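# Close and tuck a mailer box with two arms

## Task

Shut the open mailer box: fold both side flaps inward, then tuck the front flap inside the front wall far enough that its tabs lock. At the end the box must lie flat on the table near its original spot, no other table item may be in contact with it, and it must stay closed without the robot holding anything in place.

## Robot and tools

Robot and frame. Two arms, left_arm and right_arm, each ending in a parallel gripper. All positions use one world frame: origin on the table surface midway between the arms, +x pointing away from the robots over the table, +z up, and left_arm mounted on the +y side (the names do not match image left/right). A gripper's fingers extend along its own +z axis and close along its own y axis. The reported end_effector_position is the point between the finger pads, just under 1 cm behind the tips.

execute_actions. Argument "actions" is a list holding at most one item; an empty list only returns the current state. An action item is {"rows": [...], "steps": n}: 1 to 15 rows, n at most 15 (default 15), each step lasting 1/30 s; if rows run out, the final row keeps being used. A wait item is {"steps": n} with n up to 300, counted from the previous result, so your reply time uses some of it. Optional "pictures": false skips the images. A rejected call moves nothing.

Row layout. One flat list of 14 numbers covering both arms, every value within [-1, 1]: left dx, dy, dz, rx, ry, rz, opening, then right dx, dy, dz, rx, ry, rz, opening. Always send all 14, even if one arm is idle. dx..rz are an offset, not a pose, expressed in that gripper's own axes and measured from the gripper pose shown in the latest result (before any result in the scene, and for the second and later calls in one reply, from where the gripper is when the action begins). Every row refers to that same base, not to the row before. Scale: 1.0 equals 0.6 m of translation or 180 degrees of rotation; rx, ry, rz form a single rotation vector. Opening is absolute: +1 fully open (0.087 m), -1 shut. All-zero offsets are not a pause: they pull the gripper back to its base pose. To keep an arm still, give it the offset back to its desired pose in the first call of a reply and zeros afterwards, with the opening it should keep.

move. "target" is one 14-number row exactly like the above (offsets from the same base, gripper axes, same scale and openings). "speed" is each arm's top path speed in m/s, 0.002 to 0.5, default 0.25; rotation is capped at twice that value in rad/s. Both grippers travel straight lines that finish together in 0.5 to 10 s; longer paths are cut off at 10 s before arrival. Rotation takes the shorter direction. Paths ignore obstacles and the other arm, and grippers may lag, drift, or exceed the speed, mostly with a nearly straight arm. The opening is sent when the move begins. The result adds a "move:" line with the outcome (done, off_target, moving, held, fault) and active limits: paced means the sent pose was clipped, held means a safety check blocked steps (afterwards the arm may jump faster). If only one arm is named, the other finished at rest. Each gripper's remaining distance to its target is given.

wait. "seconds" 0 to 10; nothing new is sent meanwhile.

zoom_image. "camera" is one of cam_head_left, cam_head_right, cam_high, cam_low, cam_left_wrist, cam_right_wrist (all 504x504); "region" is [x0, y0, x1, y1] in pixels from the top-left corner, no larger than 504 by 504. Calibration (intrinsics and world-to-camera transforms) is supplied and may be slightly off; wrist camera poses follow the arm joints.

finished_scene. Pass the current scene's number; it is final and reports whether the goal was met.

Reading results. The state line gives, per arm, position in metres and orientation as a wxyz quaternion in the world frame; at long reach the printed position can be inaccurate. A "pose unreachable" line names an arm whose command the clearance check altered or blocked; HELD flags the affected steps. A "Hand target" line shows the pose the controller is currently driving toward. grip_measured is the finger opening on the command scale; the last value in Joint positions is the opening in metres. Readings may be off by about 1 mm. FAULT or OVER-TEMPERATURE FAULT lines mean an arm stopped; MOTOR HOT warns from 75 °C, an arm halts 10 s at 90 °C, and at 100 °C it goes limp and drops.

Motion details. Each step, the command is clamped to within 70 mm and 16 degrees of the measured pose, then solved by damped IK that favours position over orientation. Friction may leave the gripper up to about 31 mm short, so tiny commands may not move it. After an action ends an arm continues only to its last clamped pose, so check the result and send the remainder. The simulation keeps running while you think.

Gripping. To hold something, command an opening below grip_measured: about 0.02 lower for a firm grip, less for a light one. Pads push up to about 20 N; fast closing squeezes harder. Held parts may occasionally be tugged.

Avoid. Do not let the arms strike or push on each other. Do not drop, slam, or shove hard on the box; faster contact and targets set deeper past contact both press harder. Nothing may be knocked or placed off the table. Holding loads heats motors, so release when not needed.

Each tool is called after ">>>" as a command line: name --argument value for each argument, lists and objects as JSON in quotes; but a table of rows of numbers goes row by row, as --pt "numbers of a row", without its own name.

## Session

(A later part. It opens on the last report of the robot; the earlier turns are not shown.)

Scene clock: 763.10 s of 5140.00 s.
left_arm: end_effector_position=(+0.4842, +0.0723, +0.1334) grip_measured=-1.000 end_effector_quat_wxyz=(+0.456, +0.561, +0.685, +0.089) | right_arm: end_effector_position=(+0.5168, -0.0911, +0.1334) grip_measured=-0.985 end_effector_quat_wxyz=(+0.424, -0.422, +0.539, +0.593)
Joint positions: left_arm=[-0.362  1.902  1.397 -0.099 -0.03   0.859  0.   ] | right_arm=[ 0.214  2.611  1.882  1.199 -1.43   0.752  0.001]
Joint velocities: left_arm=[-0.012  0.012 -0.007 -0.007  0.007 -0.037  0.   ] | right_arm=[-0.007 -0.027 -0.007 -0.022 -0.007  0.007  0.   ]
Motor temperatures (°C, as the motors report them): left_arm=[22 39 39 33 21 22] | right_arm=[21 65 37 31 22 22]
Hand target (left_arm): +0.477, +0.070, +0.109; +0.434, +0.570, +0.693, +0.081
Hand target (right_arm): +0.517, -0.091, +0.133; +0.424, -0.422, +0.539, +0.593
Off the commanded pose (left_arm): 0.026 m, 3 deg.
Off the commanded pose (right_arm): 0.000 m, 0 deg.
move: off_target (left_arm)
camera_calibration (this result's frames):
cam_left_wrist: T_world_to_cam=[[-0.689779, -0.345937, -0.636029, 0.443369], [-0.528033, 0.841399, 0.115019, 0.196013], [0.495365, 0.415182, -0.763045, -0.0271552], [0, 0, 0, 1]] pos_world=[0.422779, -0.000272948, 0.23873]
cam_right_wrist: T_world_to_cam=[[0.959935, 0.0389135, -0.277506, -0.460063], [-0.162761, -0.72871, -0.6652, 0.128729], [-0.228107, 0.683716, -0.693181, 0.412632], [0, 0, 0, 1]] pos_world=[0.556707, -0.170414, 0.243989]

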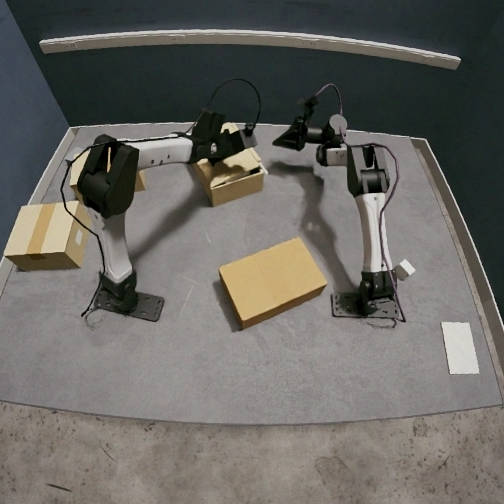

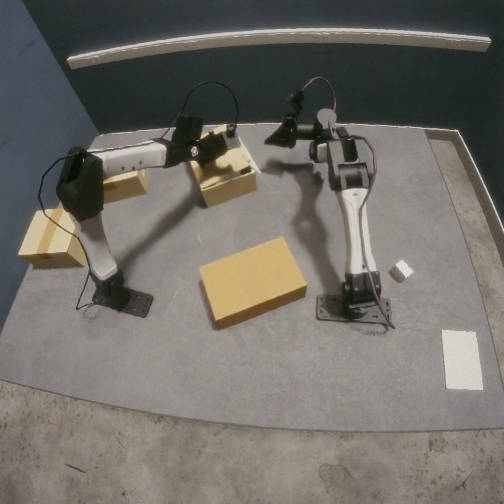

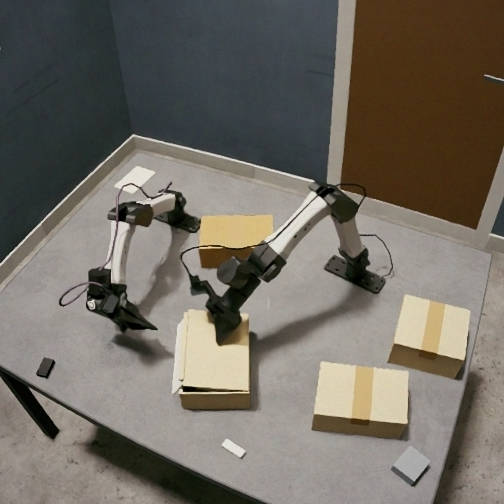

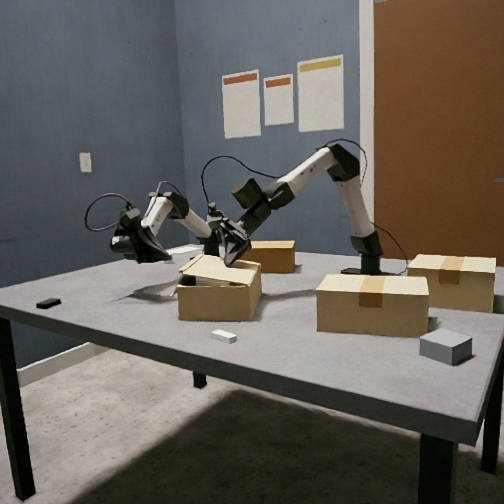

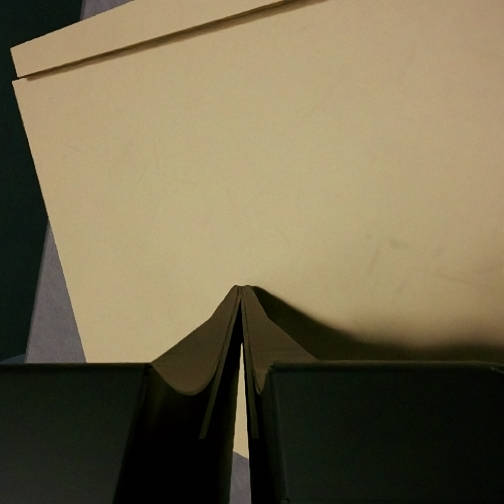

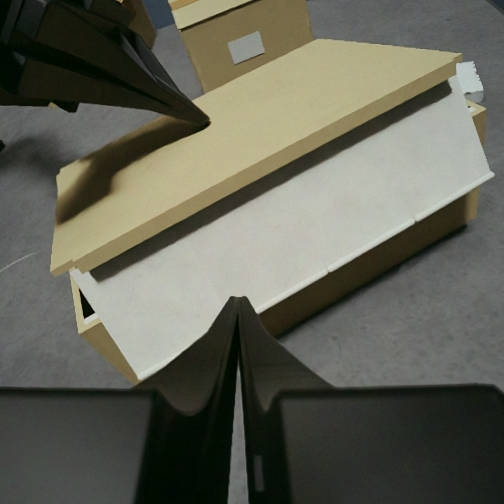

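>>> move --target '[-0.031,0.037,-0.033,0,0,0,-1,-0.04,0.012,0,0,0,0,-1]' --speed 0.05

>>> move --target '[0,0,0,0,0,0,-1,0,0,0.18,0,0,0,-1]' --speed 0.05

Scene clock: 766.43 s of 5140.00 s.
left_arm: end_effector_position=(+0.4873, +0.0705, +0.1692) grip_measured=-1.000 end_effector_quat_wxyz=(+0.466, +0.557, +0.681, +0.091) | right_arm: end_effector_position=(+0.5159, -0.0912, +0.1438) grip_measured=-0.985 end_effector_quat_wxyz=(+0.421, -0.419, +0.541, +0.595)
Joint positions: left_arm=[-0.362  1.877  1.491 -0.195 -0.031  0.857  0.   ] | right_arm=[ 0.214  2.588  1.882  1.177 -1.43   0.762  0.001]
Joint velocities: left_arm=[ 0.002 -0.017 -0.007 -0.037 -0.022  0.051  0.   ] | right_arm=[-0.012  0.017 -0.012 -0.066 -0.037 -0.051  0.001]
Motor temperatures (°C, as the motors report them): left_arm=[22 40 39 33 21 22] | right_arm=[21 65 37 30 22 22]
Hand target (left_arm): +0.484, +0.072, +0.169; +0.456, +0.561, +0.685, +0.089
Hand target (right_arm): +0.517, -0.093, +0.158; +0.424, -0.422, +0.538, +0.593
Off the commanded pose (left_arm): 0.003 m, 1 deg.
Off the commanded pose (right_arm): 0.015 m, 1 deg.
move: off_target (right_arm)
camera_calibration (this result's frames):
cam_left_wrist: T_world_to_cam=[[-0.677082, -0.355387, -0.644406, 0.463495], [-0.531356, 0.841919, 0.093985, 0.200178], [0.509137, 0.406045, -0.758886, -0.00743346], [0, 0, 0, 1]] pos_world=[0.423975, -0.000795359, 0.274224]
cam_right_wrist: T_world_to_cam=[[0.957227, 0.0394143, -0.286639, -0.453583], [-0.168622, -0.729056, -0.663358, 0.138194], [-0.235122, 0.683318, -0.691226, 0.423053], [0, 0, 0, 1]] pos_world=[0.556954, -0.170451, 0.254083]

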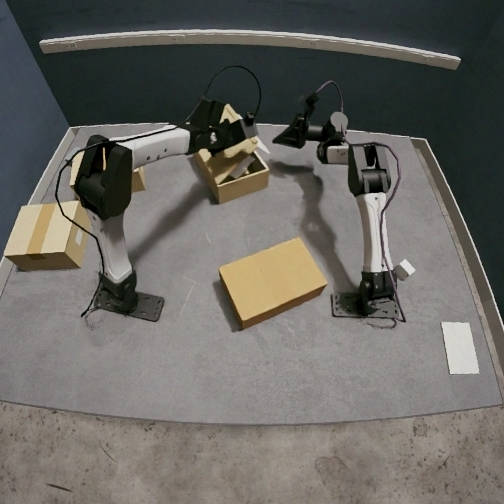

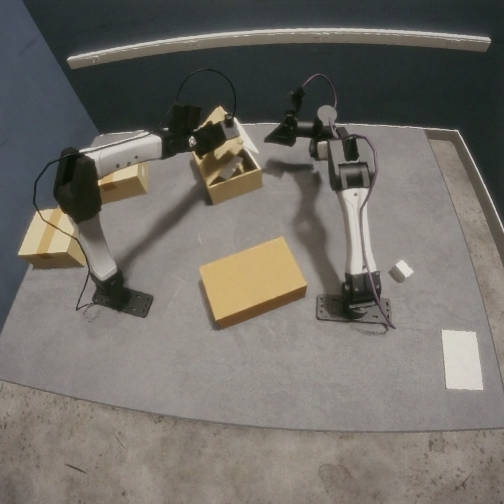

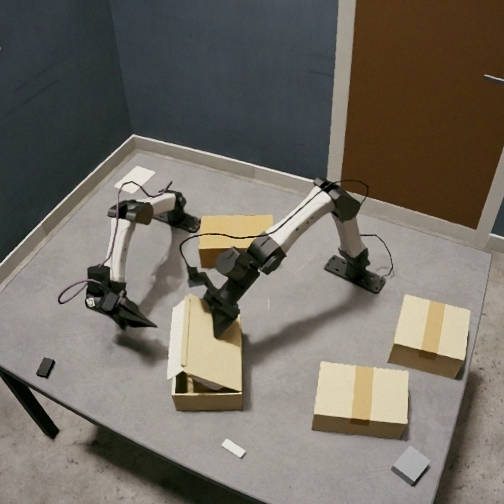

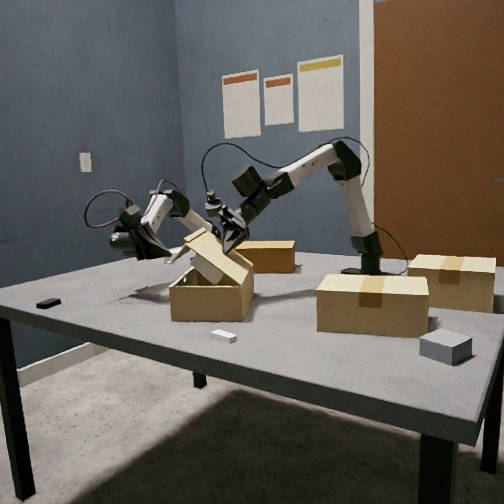

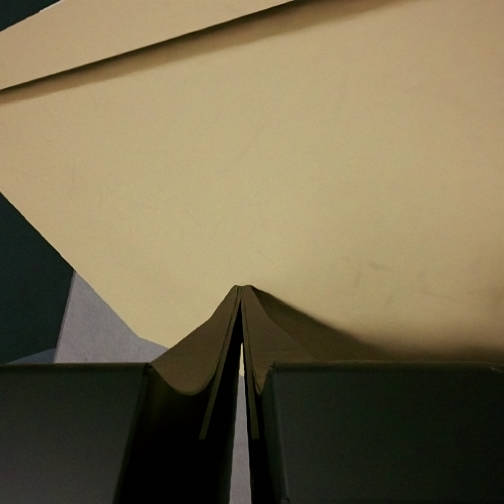

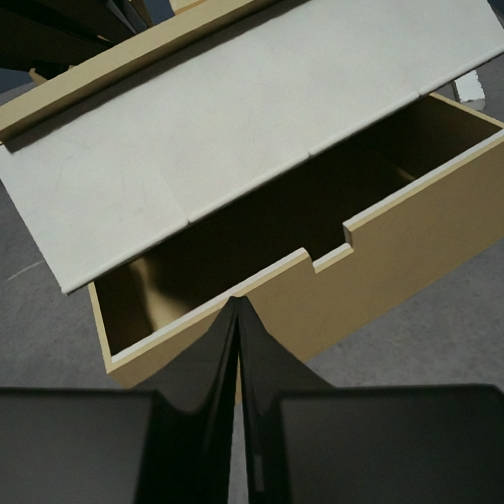

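Scene clock: 768.97 s of 5140.00 s.
left_arm: end_effector_position=(+0.4916, +0.0715, +0.1811) grip_measured=-1.000 end_effector_quat_wxyz=(+0.482, +0.547, +0.677, +0.101) | right_arm: end_effector_position=(+0.5097, +0.0092, +0.1466) grip_measured=-0.985 end_effector_quat_wxyz=(+0.413, -0.416, +0.546, +0.599)
Joint positions: left_arm=[-0.362  1.866  1.491 -0.166 -0.048  0.857  0.   ] | right_arm=[ 0.394  2.609  2.022  0.781 -1.264  0.5    0.001]
Joint velocities: left_arm=[-0.017 -0.027 -0.022  0.007  0.007  0.037  0.   ] | right_arm=[ 0.002  0.007 -0.007 -0.007 -0.081  0.007  0.   ]
Motor temperatures (°C, as the motors report them): left_arm=[22 40 39 33 21 22] | right_arm=[21 65 37 30 22 22]
Hand target (left_arm): +0.487, +0.071, +0.169; +0.466, +0.557, +0.681, +0.091
Hand target (right_arm): +0.512, +0.016, +0.151; +0.421, -0.419, +0.541, +0.596
Off the commanded pose (left_arm): 0.013 m, 2 deg.
Off the commanded pose (right_arm): 0.009 m, 1 deg.
move: off_target (left_arm)
camera_calibration (this result's frames):
cam_left_wrist: T_world_to_cam=[[-0.646091, -0.372784, -0.666032, 0.464352], [-0.546456, 0.835141, 0.0626583, 0.214077], [0.532873, 0.40444, -0.743287, -0.0153143], [0, 0, 0, 1]] pos_world=[0.425157, 0.000512731, 0.284477]
cam_right_wrist: T_world_to_cam=[[0.95137, 0.0428535, -0.305054, -0.445181], [-0.17709, -0.734201, -0.655429, 0.215358], [-0.252058, 0.677578, -0.690908, 0.36358], [0, 0, 0, 1]] pos_world=[0.553313, -0.0691597, 0.256548]

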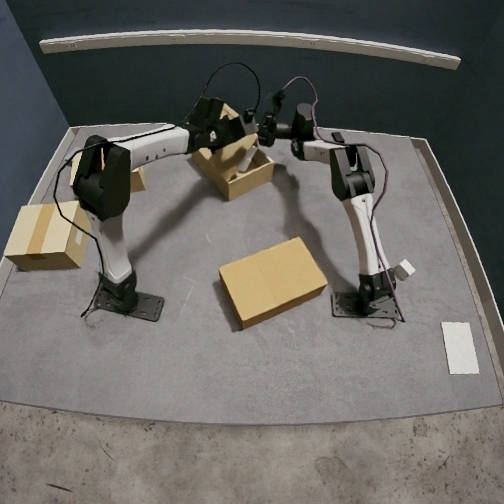

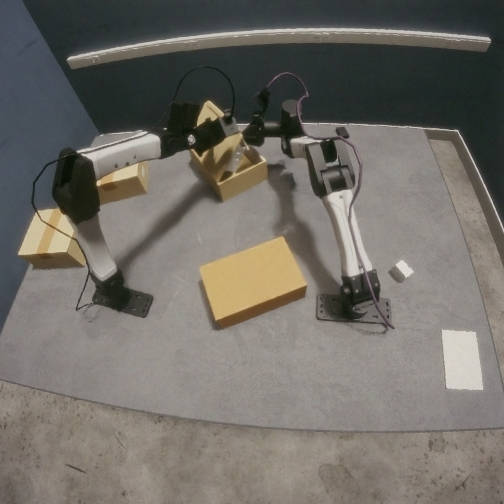

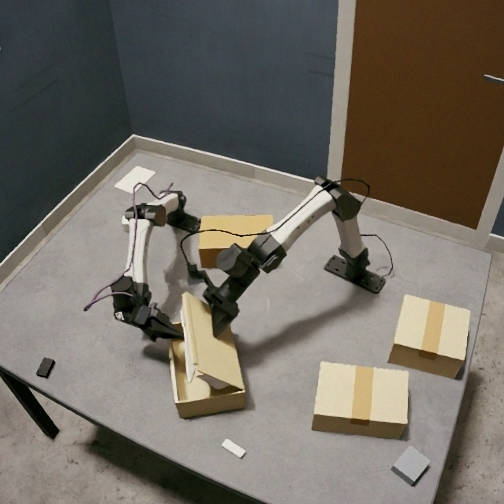

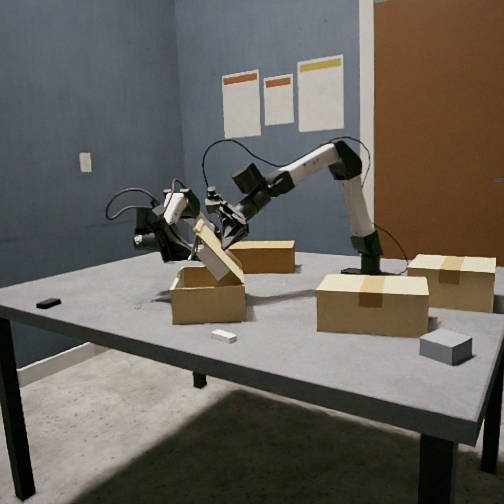

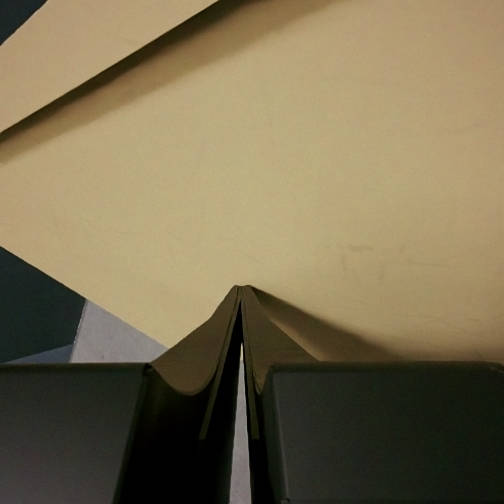

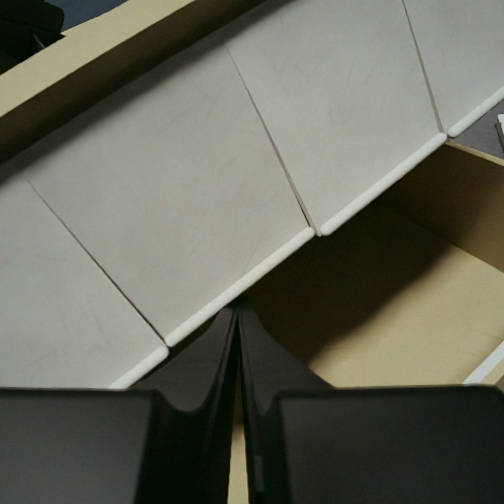

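>>> move --target '[-0.079,-0.118,-0.2,0.29,0,0,0.3,0,0,-0.22,0,0,0,-1]' --speed 0.15

Scene clock: 782.13 s of 5140.00 s.
left_arm: end_effector_position=(+0.3512, +0.0484, +0.2271) grip_measured=+0.300 end_effector_quat_wxyz=(+0.215, +0.701, +0.648, -0.207) | right_arm: end_effector_position=(+0.5135, -0.1195, +0.1383) grip_measured=-0.985 end_effector_quat_wxyz=(+0.409, -0.411, +0.552, +0.600)
Joint positions: left_arm=[-0.349  2.137  2.435 -1.55   0.524  1.047  0.057] | right_arm=[ 0.162  2.616  1.879  1.35  -1.478  0.943  0.001]
Joint velocities: left_arm=[-0.017  0.007  0.002 -0.051  0.007 -0.007 -0.001] | right_arm=[ 0.002  0.002  0.012  0.051 -0.066  0.007 -0.   ]
Motor temperatures (°C, as the motors report them): left_arm=[22 42 40 33 21 22] | right_arm=[21 65 38 30 22 22]
Hand target (left_arm): +0.351, +0.050, +0.221; +0.203, +0.701, +0.651, -0.211
Hand target (right_arm): +0.515, -0.122, +0.138; +0.413, -0.416, +0.548, +0.596
Off the commanded pose (left_arm): 0.006 m, 3 deg.
Off the commanded pose (right_arm): 0.004 m, 1 deg.
joint sent to its limit (left arm) — the command would take joint 4 (wrist pitch) past its lower limit, so that joint was sent only as far as its limit.
After step 90, 6.33 s passed at rest.
move: off_target (left_arm)
camera_calibration (this result's frames):
cam_left_wrist: T_world_to_cam=[[-0.996352, 0.0780622, -0.0344726, 0.35345], [0.0653149, 0.957586, 0.280647, -0.116522], [0.0549184, 0.277371, -0.959192, 0.326038], [0, 0, 0, 1]] pos_world=[0.341866, -0.00644499, 0.357619]
cam_right_wrist: T_world_to_cam=[[0.946262, 0.0361581, -0.321372, -0.441693], [-0.191965, -0.736926, -0.648143, 0.122428], [-0.260263, 0.675005, -0.690385, 0.449779], [0, 0, 0, 1]] pos_world=[0.558521, -0.197411, 0.247923]

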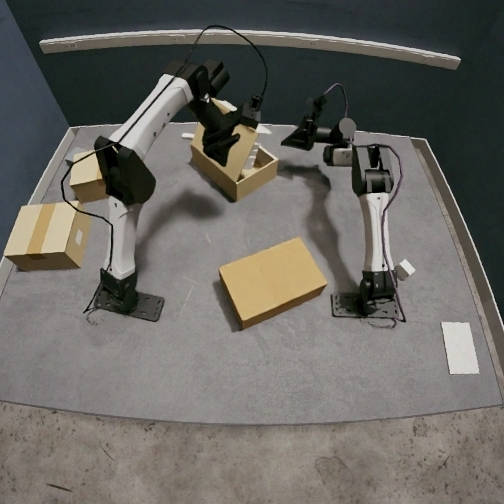

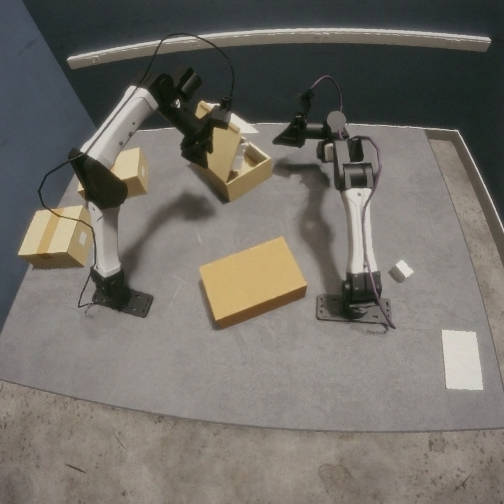

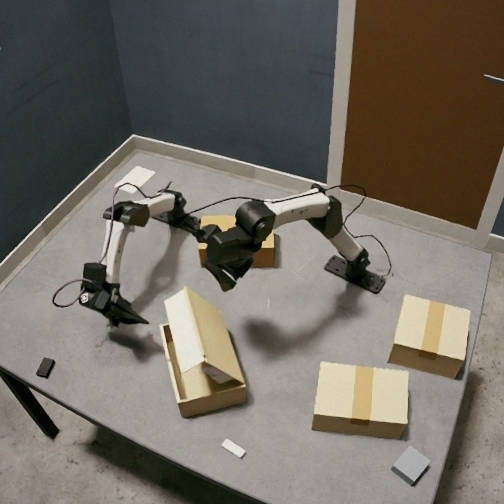

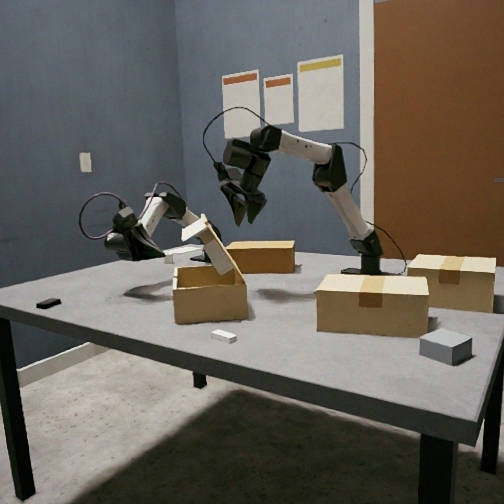

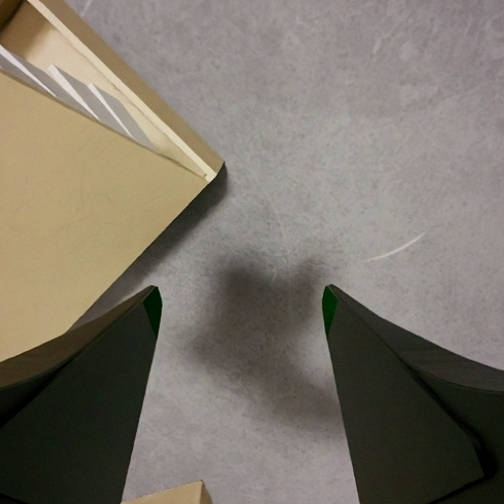

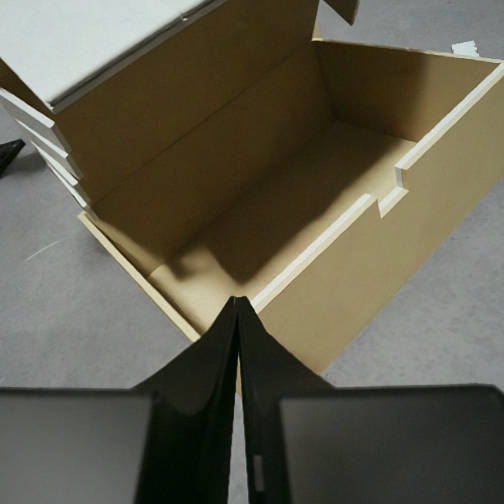

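>>> move --target '[-0.12,0.093,0.162,-0.158,0.009,-0.228,0.3,0,0,-0.15,0,0,0,-1]' --speed 0.15

Scene clock: 792.07 s of 5140.00 s.
left_arm: end_effector_position=(+0.4047, -0.0693, +0.2000) grip_measured=+0.300 end_effector_quat_wxyz=(+0.308, +0.361, +0.873, -0.111) | right_arm: end_effector_position=(+0.5195, -0.2054, +0.1254) grip_measured=-0.985 end_effector_quat_wxyz=(+0.411, -0.387, +0.592, +0.574)
Joint positions: left_arm=[-0.597  2.482  2.862 -1.284 -0.015  0.026  0.057] | right_arm=[ 0.001  2.632  1.853  1.55  -1.573  1.141  0.001]
Joint velocities: left_arm=[ 0.002  0.022  0.076 -0.037 -0.066  0.007 -0.001] | right_arm=[ 0.002 -0.012 -0.002  0.051 -0.007  0.051 -0.002]
Motor temperatures (°C, as the motors report them): left_arm=[22 43 40 32 21 22] | right_arm=[21 65 38 30 22 22]
Hand target (left_arm): +0.400, -0.067, +0.188; +0.290, +0.363, +0.880, -0.101
Hand target (right_arm): +0.517, -0.208, +0.133; +0.421, -0.397, +0.587, +0.566
Off the commanded pose (left_arm): 0.011 m, 4 deg.
Off the commanded pose (right_arm): 0.009 m, 6 deg.
joint sent to its limit (right arm) — the command would take joint 4 (wrist pitch) past its upper limit and joint 5 (wrist yaw) past its lower limit, so those joints were sent only as far as their limits.
After step 90, 3.43 s passed at rest.
move: off_target (left_arm, right_arm)
camera_calibration (this result's frames):
cam_left_wrist: T_world_to_cam=[[-0.705782, -0.707809, -0.0296198, 0.242026], [-0.695369, 0.684175, 0.219925, 0.301325], [-0.1354, 0.175816, -0.975067, 0.402929], [0, 0, 0, 1]] pos_world=[0.434906, -0.105692, 0.333783]
cam_right_wrist: T_world_to_cam=[[0.932311, -0.0608557, -0.356501, -0.456678], [-0.277907, -0.751364, -0.598514, 0.0873811], [-0.231439, 0.657076, -0.717417, 0.485158], [0, 0, 0, 1]] pos_world=[0.562334, -0.280922, 0.237553]

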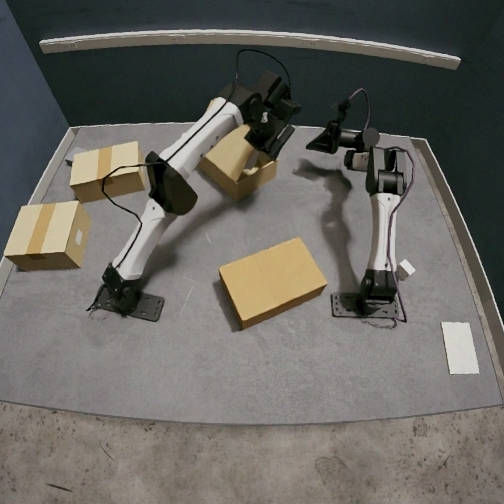

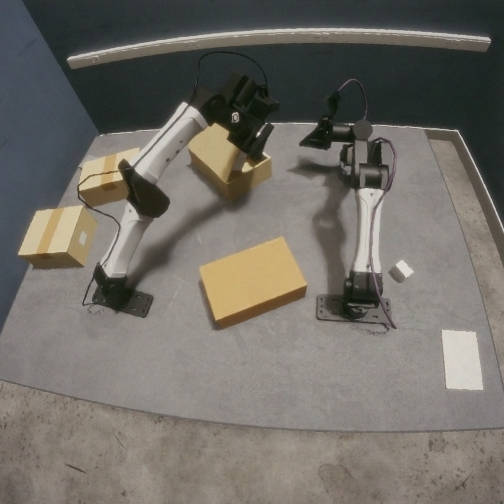

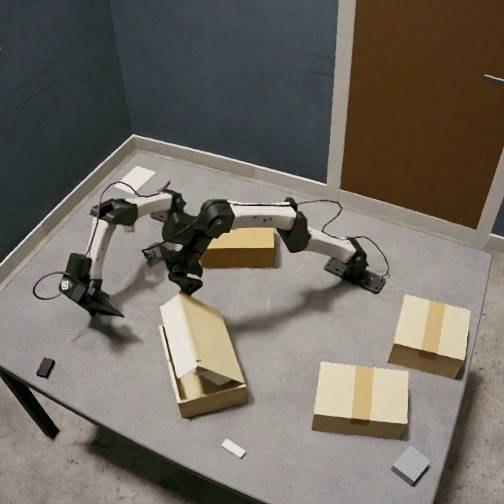

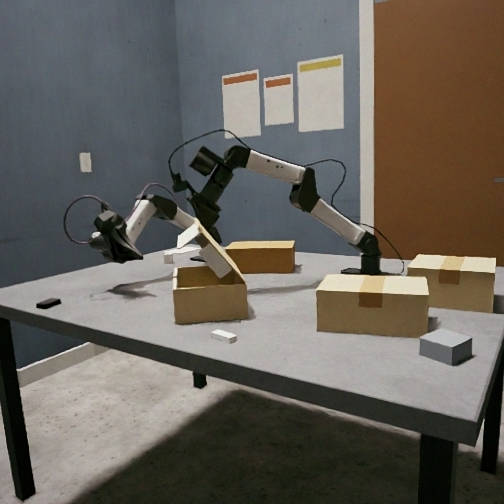

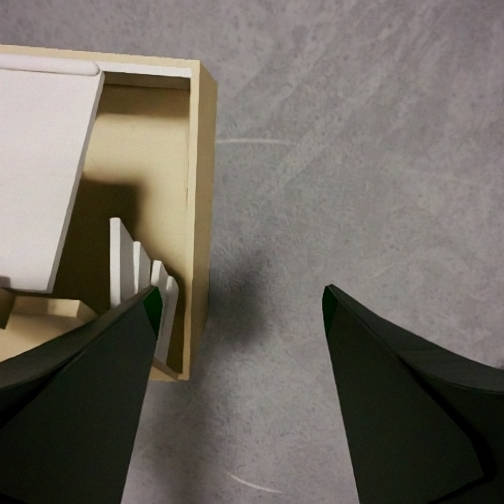

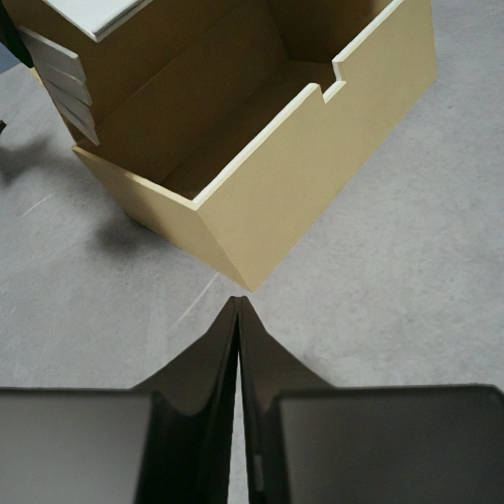

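>>> move --target '[0.04,0.05,0.21,0,0,0,0.3,0,0,0,0,0,0,-1]' --speed 0.08

Scene clock: 796.90 s of 5140.00 s.
left_arm: end_effector_position=(+0.4651, -0.0881, +0.0921) grip_measured=+0.300 end_effector_quat_wxyz=(+0.310, +0.363, +0.872, -0.111) | right_arm: end_effector_position=(+0.5195, -0.2054, +0.1254) grip_measured=-0.985 end_effector_quat_wxyz=(+0.411, -0.387, +0.592, +0.574)
Joint positions: left_arm=[-0.544  2.604  2.625 -0.921  0.017  0.07   0.057] | right_arm=[ 0.001  2.632  1.853  1.55  -1.573  1.141  0.001]
Joint velocities: left_arm=[ 0.007 -0.002 -0.002 -0.037 -0.022 -0.022  0.   ] | right_arm=[-0.002 -0.017 -0.012 -0.007 -0.007 -0.037 -0.   ]
Motor temperatures (°C, as the motors report them): left_arm=[22 44 40 32 21 22] | right_arm=[21 65 38 30 22 22]
Hand target (left_arm): +0.470, -0.085, +0.087; +0.309, +0.362, +0.873, -0.111
Hand target (right_arm): +0.519, -0.205, +0.125; +0.411, -0.387, +0.592, +0.574
Off the commanded pose (left_arm): 0.007 m, 0 deg.
Off the commanded pose (right_arm): 0.000 m, 0 deg.
move: done
camera_calibration (this result's frames):
cam_left_wrist: T_world_to_cam=[[-0.707481, -0.706019, -0.0317553, 0.269224], [-0.694407, 0.686085, 0.216995, 0.379848], [-0.131416, 0.175571, -0.975656, 0.30739], [0, 0, 0, 1]] pos_world=[0.494635, -0.124499, 0.226031]
cam_right_wrist: T_world_to_cam=[[0.932311, -0.0608557, -0.356501, -0.456678], [-0.277907, -0.751364, -0.598514, 0.0873811], [-0.231439, 0.657076, -0.717417, 0.485158], [0, 0, 0, 1]] pos_world=[0.562334, -0.280922, 0.237553]

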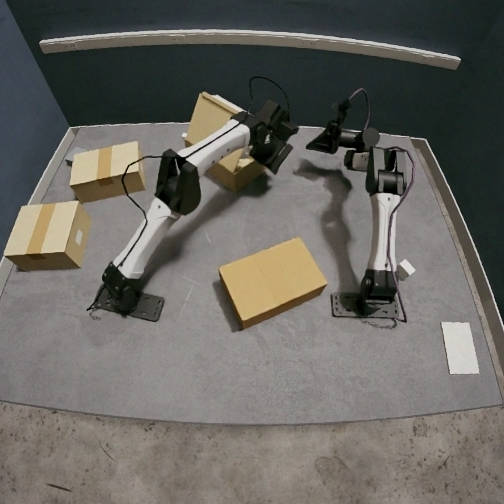

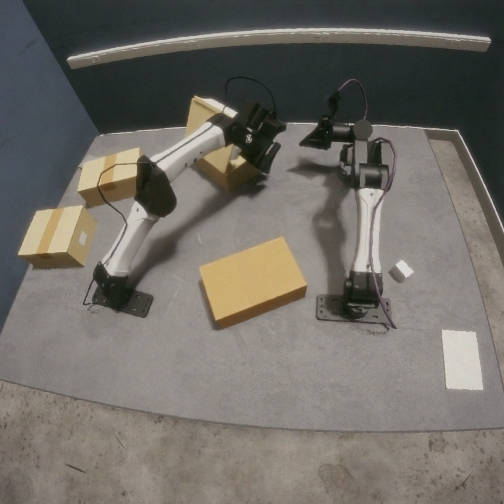

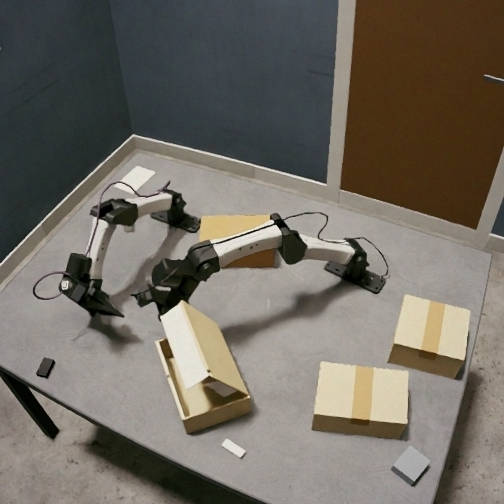

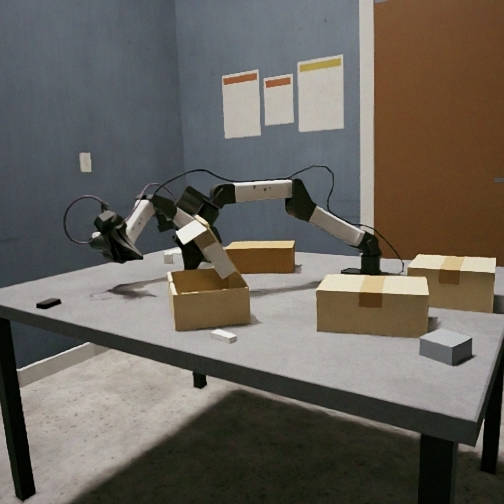

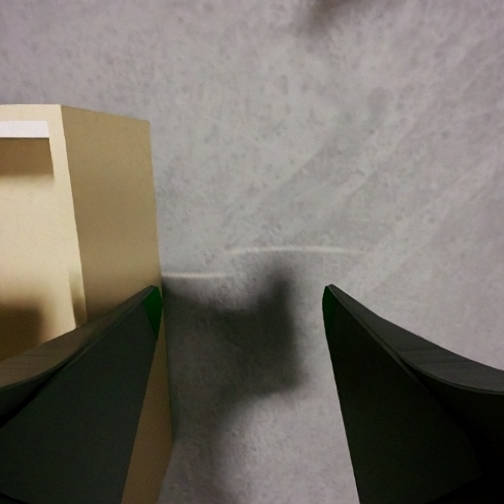

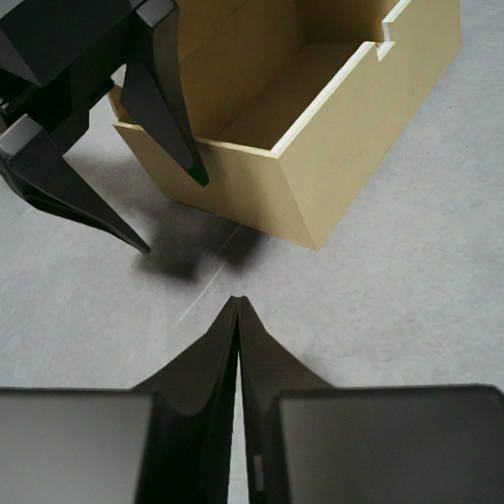

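>>> move --target '[0,-0.05,-0.35,0,0,0,-1,-0.075,0.157,0.087,0.18,0.465,-0.02,0.3]' --speed 0.2

Scene clock: 806.50 s of 5140.00 s.
left_arm: end_effector_position=(+0.3536, -0.0252, +0.2568) grip_measured=-1.000 end_effector_quat_wxyz=(+0.316, +0.361, +0.870, -0.116) | right_arm: end_effector_position=(+0.4571, -0.1530, +0.1962) grip_measured=+0.300 end_effector_quat_wxyz=(+0.389, -0.429, +0.563, +0.589)
Joint positions: left_arm=[-0.605  2.071  2.376 -1.189 -0.019  0.02   0.   ] | right_arm=[ 0.11   2.34   1.601  1.55  -1.574  1.146  0.057]
Joint velocities: left_arm=[-0.007 -0.002  0.032  0.022 -0.007  0.007  0.   ] | right_arm=[-0.007 -0.007  0.007 -0.037  0.022  0.066 -0.   ]
Motor temperatures (°C, as the motors report them): left_arm=[22 48 40 32 21 22] | right_arm=[21 65 37 29 22 22]
Hand target (left_arm): +0.348, -0.024, +0.257; +0.310, +0.362, +0.872, -0.112
Hand target (right_arm): +0.451, -0.150, +0.201; +0.383, -0.430, +0.564, +0.592
Off the commanded pose (left_arm): 0.007 m, 1 deg.
Off the commanded pose (right_arm): 0.009 m, 90 deg; orientation clipped at the last step of the last action.
joint sent to its limit (right arm) — the command would take joint 5 (wrist yaw) past its lower limit, so that joint was sent only as far as its limit.
After step 90, 2.20 s passed at rest.
move: off_target (right_arm); limits=paced
camera_calibration (this result's frames):
cam_left_wrist: T_world_to_cam=[[-0.706549, -0.707081, -0.0287317, 0.238851], [-0.69708, 0.688411, 0.200426, 0.228838], [-0.121939, 0.161639, -0.979287, 0.439588], [0, 0, 0, 1]] pos_world=[0.381881, -0.0597021, 0.39148]
cam_right_wrist: T_world_to_cam=[[0.94526, 0.0428245, -0.323495, -0.366657], [-0.172317, -0.77635, -0.606289, 0.101253], [-0.27711, 0.628845, -0.726474, 0.505443], [0, 0, 0, 1]] pos_world=[0.504097, -0.223536, 0.309968]

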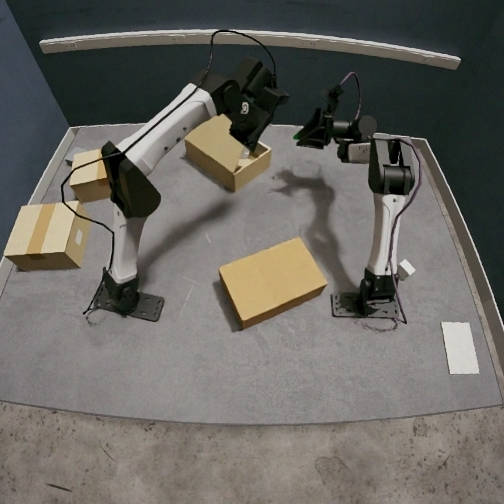

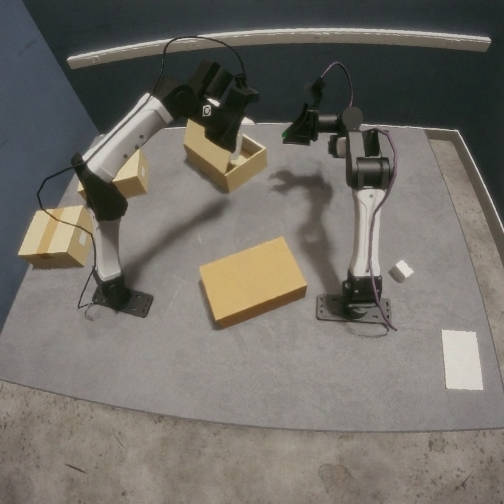

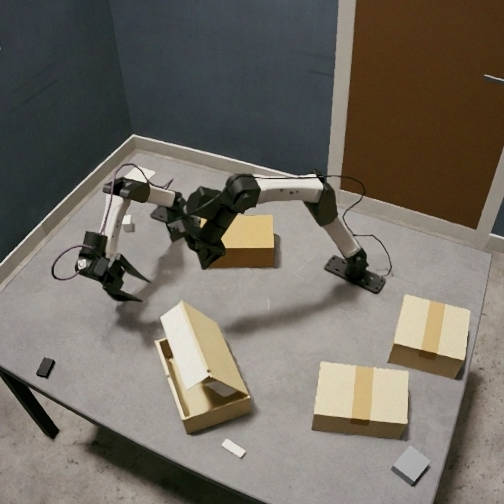

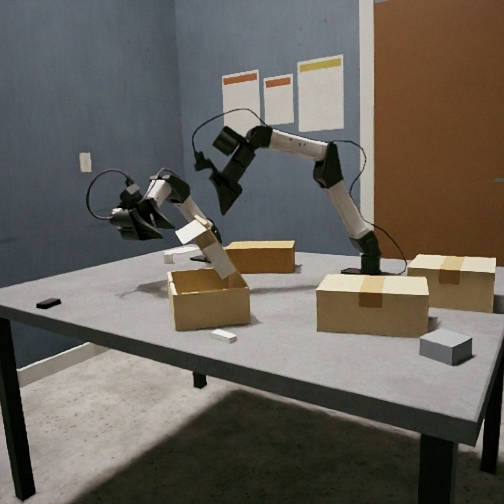

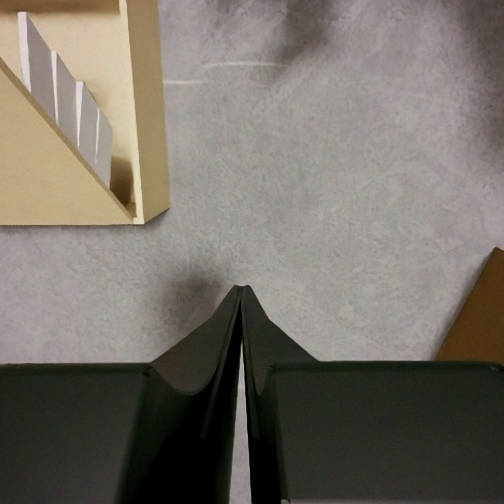

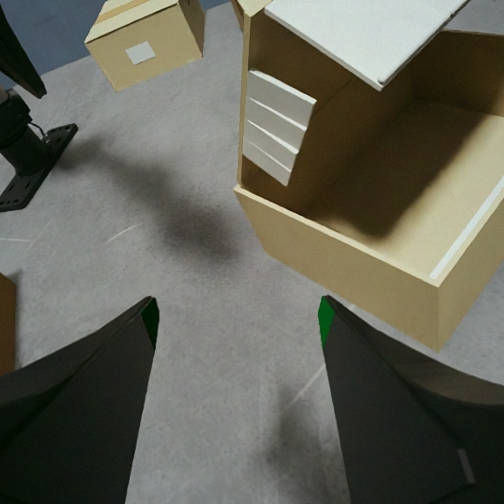

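>>> move --target '[0.246,0.083,-0.2,0,0,0,-1,0,0.1,0,0.31,-0.11,0,0.3]' --speed 0.2

Scene clock: 811.70 s of 5140.00 s.
left_arm: end_effector_position=(+0.2569, +0.1343, +0.2707) grip_measured=-1.000 end_effector_quat_wxyz=(+0.338, +0.360, +0.862, -0.117) | right_arm: end_effector_position=(+0.4053, -0.1565, +0.2160) grip_measured=+0.300 end_effector_quat_wxyz=(+0.631, -0.094, +0.699, +0.324)
Joint positions: left_arm=[-0.407  1.312  1.548 -1.081  0.103  0.178  0.   ] | right_arm=[ 0.376  1.423  0.683  0.747 -0.277  0.341  0.057]
Joint velocities: left_arm=[-0.002 -0.022  0.007 -0.066 -0.022 -0.081  0.   ] | right_arm=[ 0.002 -0.012  0.002  0.095  0.007  0.037  0.   ]
Motor temperatures (°C, as the motors report them): left_arm=[22 47 40 32 21 22] | right_arm=[21 64 37 29 22 22]
Hand target (left_arm): +0.250, +0.141, +0.260; +0.318, +0.361, +0.869, -0.113
Hand target (right_arm): +0.400, -0.157, +0.213; +0.629, -0.097, +0.702, +0.320
Off the commanded pose (left_arm): 0.017 m, 3 deg.
Off the commanded pose (right_arm): 0.005 m, 0 deg.
move: off_target (left_arm)
camera_calibration (this result's frames):
cam_left_wrist: T_world_to_cam=[[-0.705552, -0.707286, -0.0440676, 0.287636], [-0.704059, 0.692545, 0.157104, 0.0617824], [-0.080599, 0.141872, -0.986598, 0.409597], [0, 0, 0, 1]] pos_world=[0.279454, 0.102544, 0.407077]
cam_right_wrist: T_world_to_cam=[[0.524864, -0.785592, -0.327663, -0.269502], [-0.751628, -0.2471, -0.611553, 0.420323], [0.399466, 0.567263, -0.720167, 0.222422], [0, 0, 0, 1]] pos_world=[0.368529, -0.234028, 0.328925]

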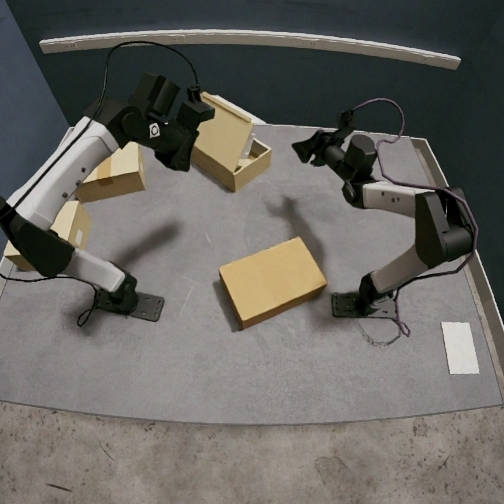

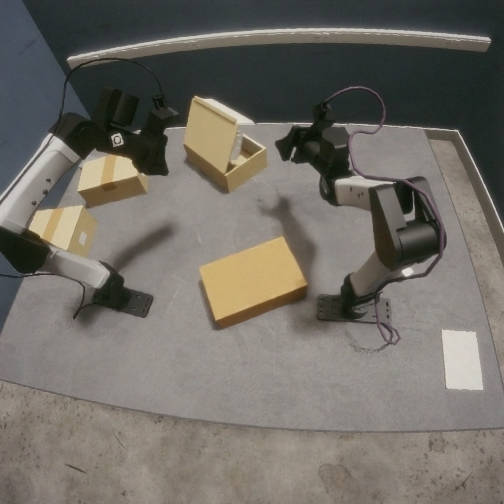

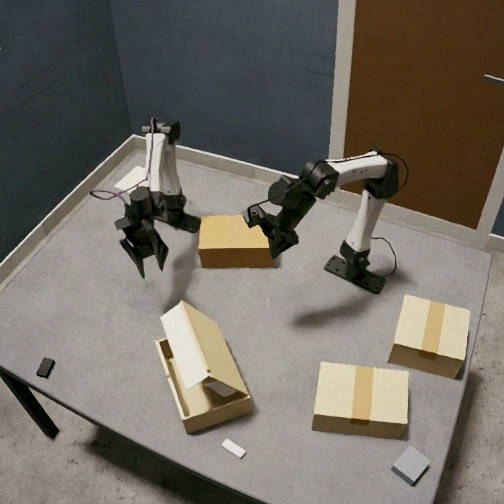

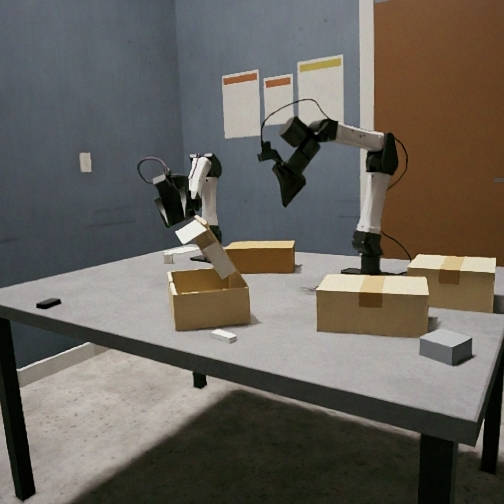

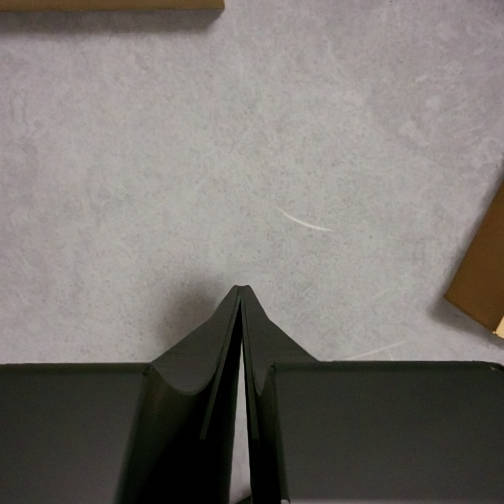

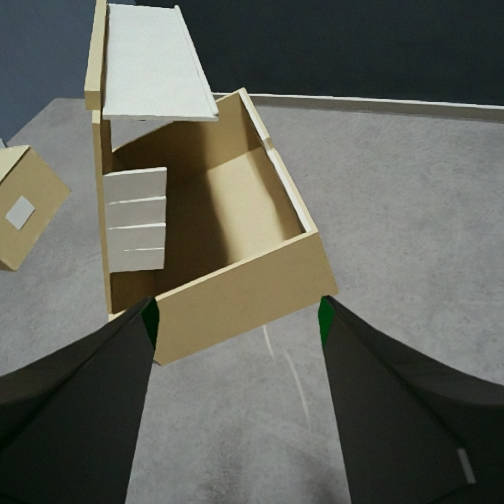

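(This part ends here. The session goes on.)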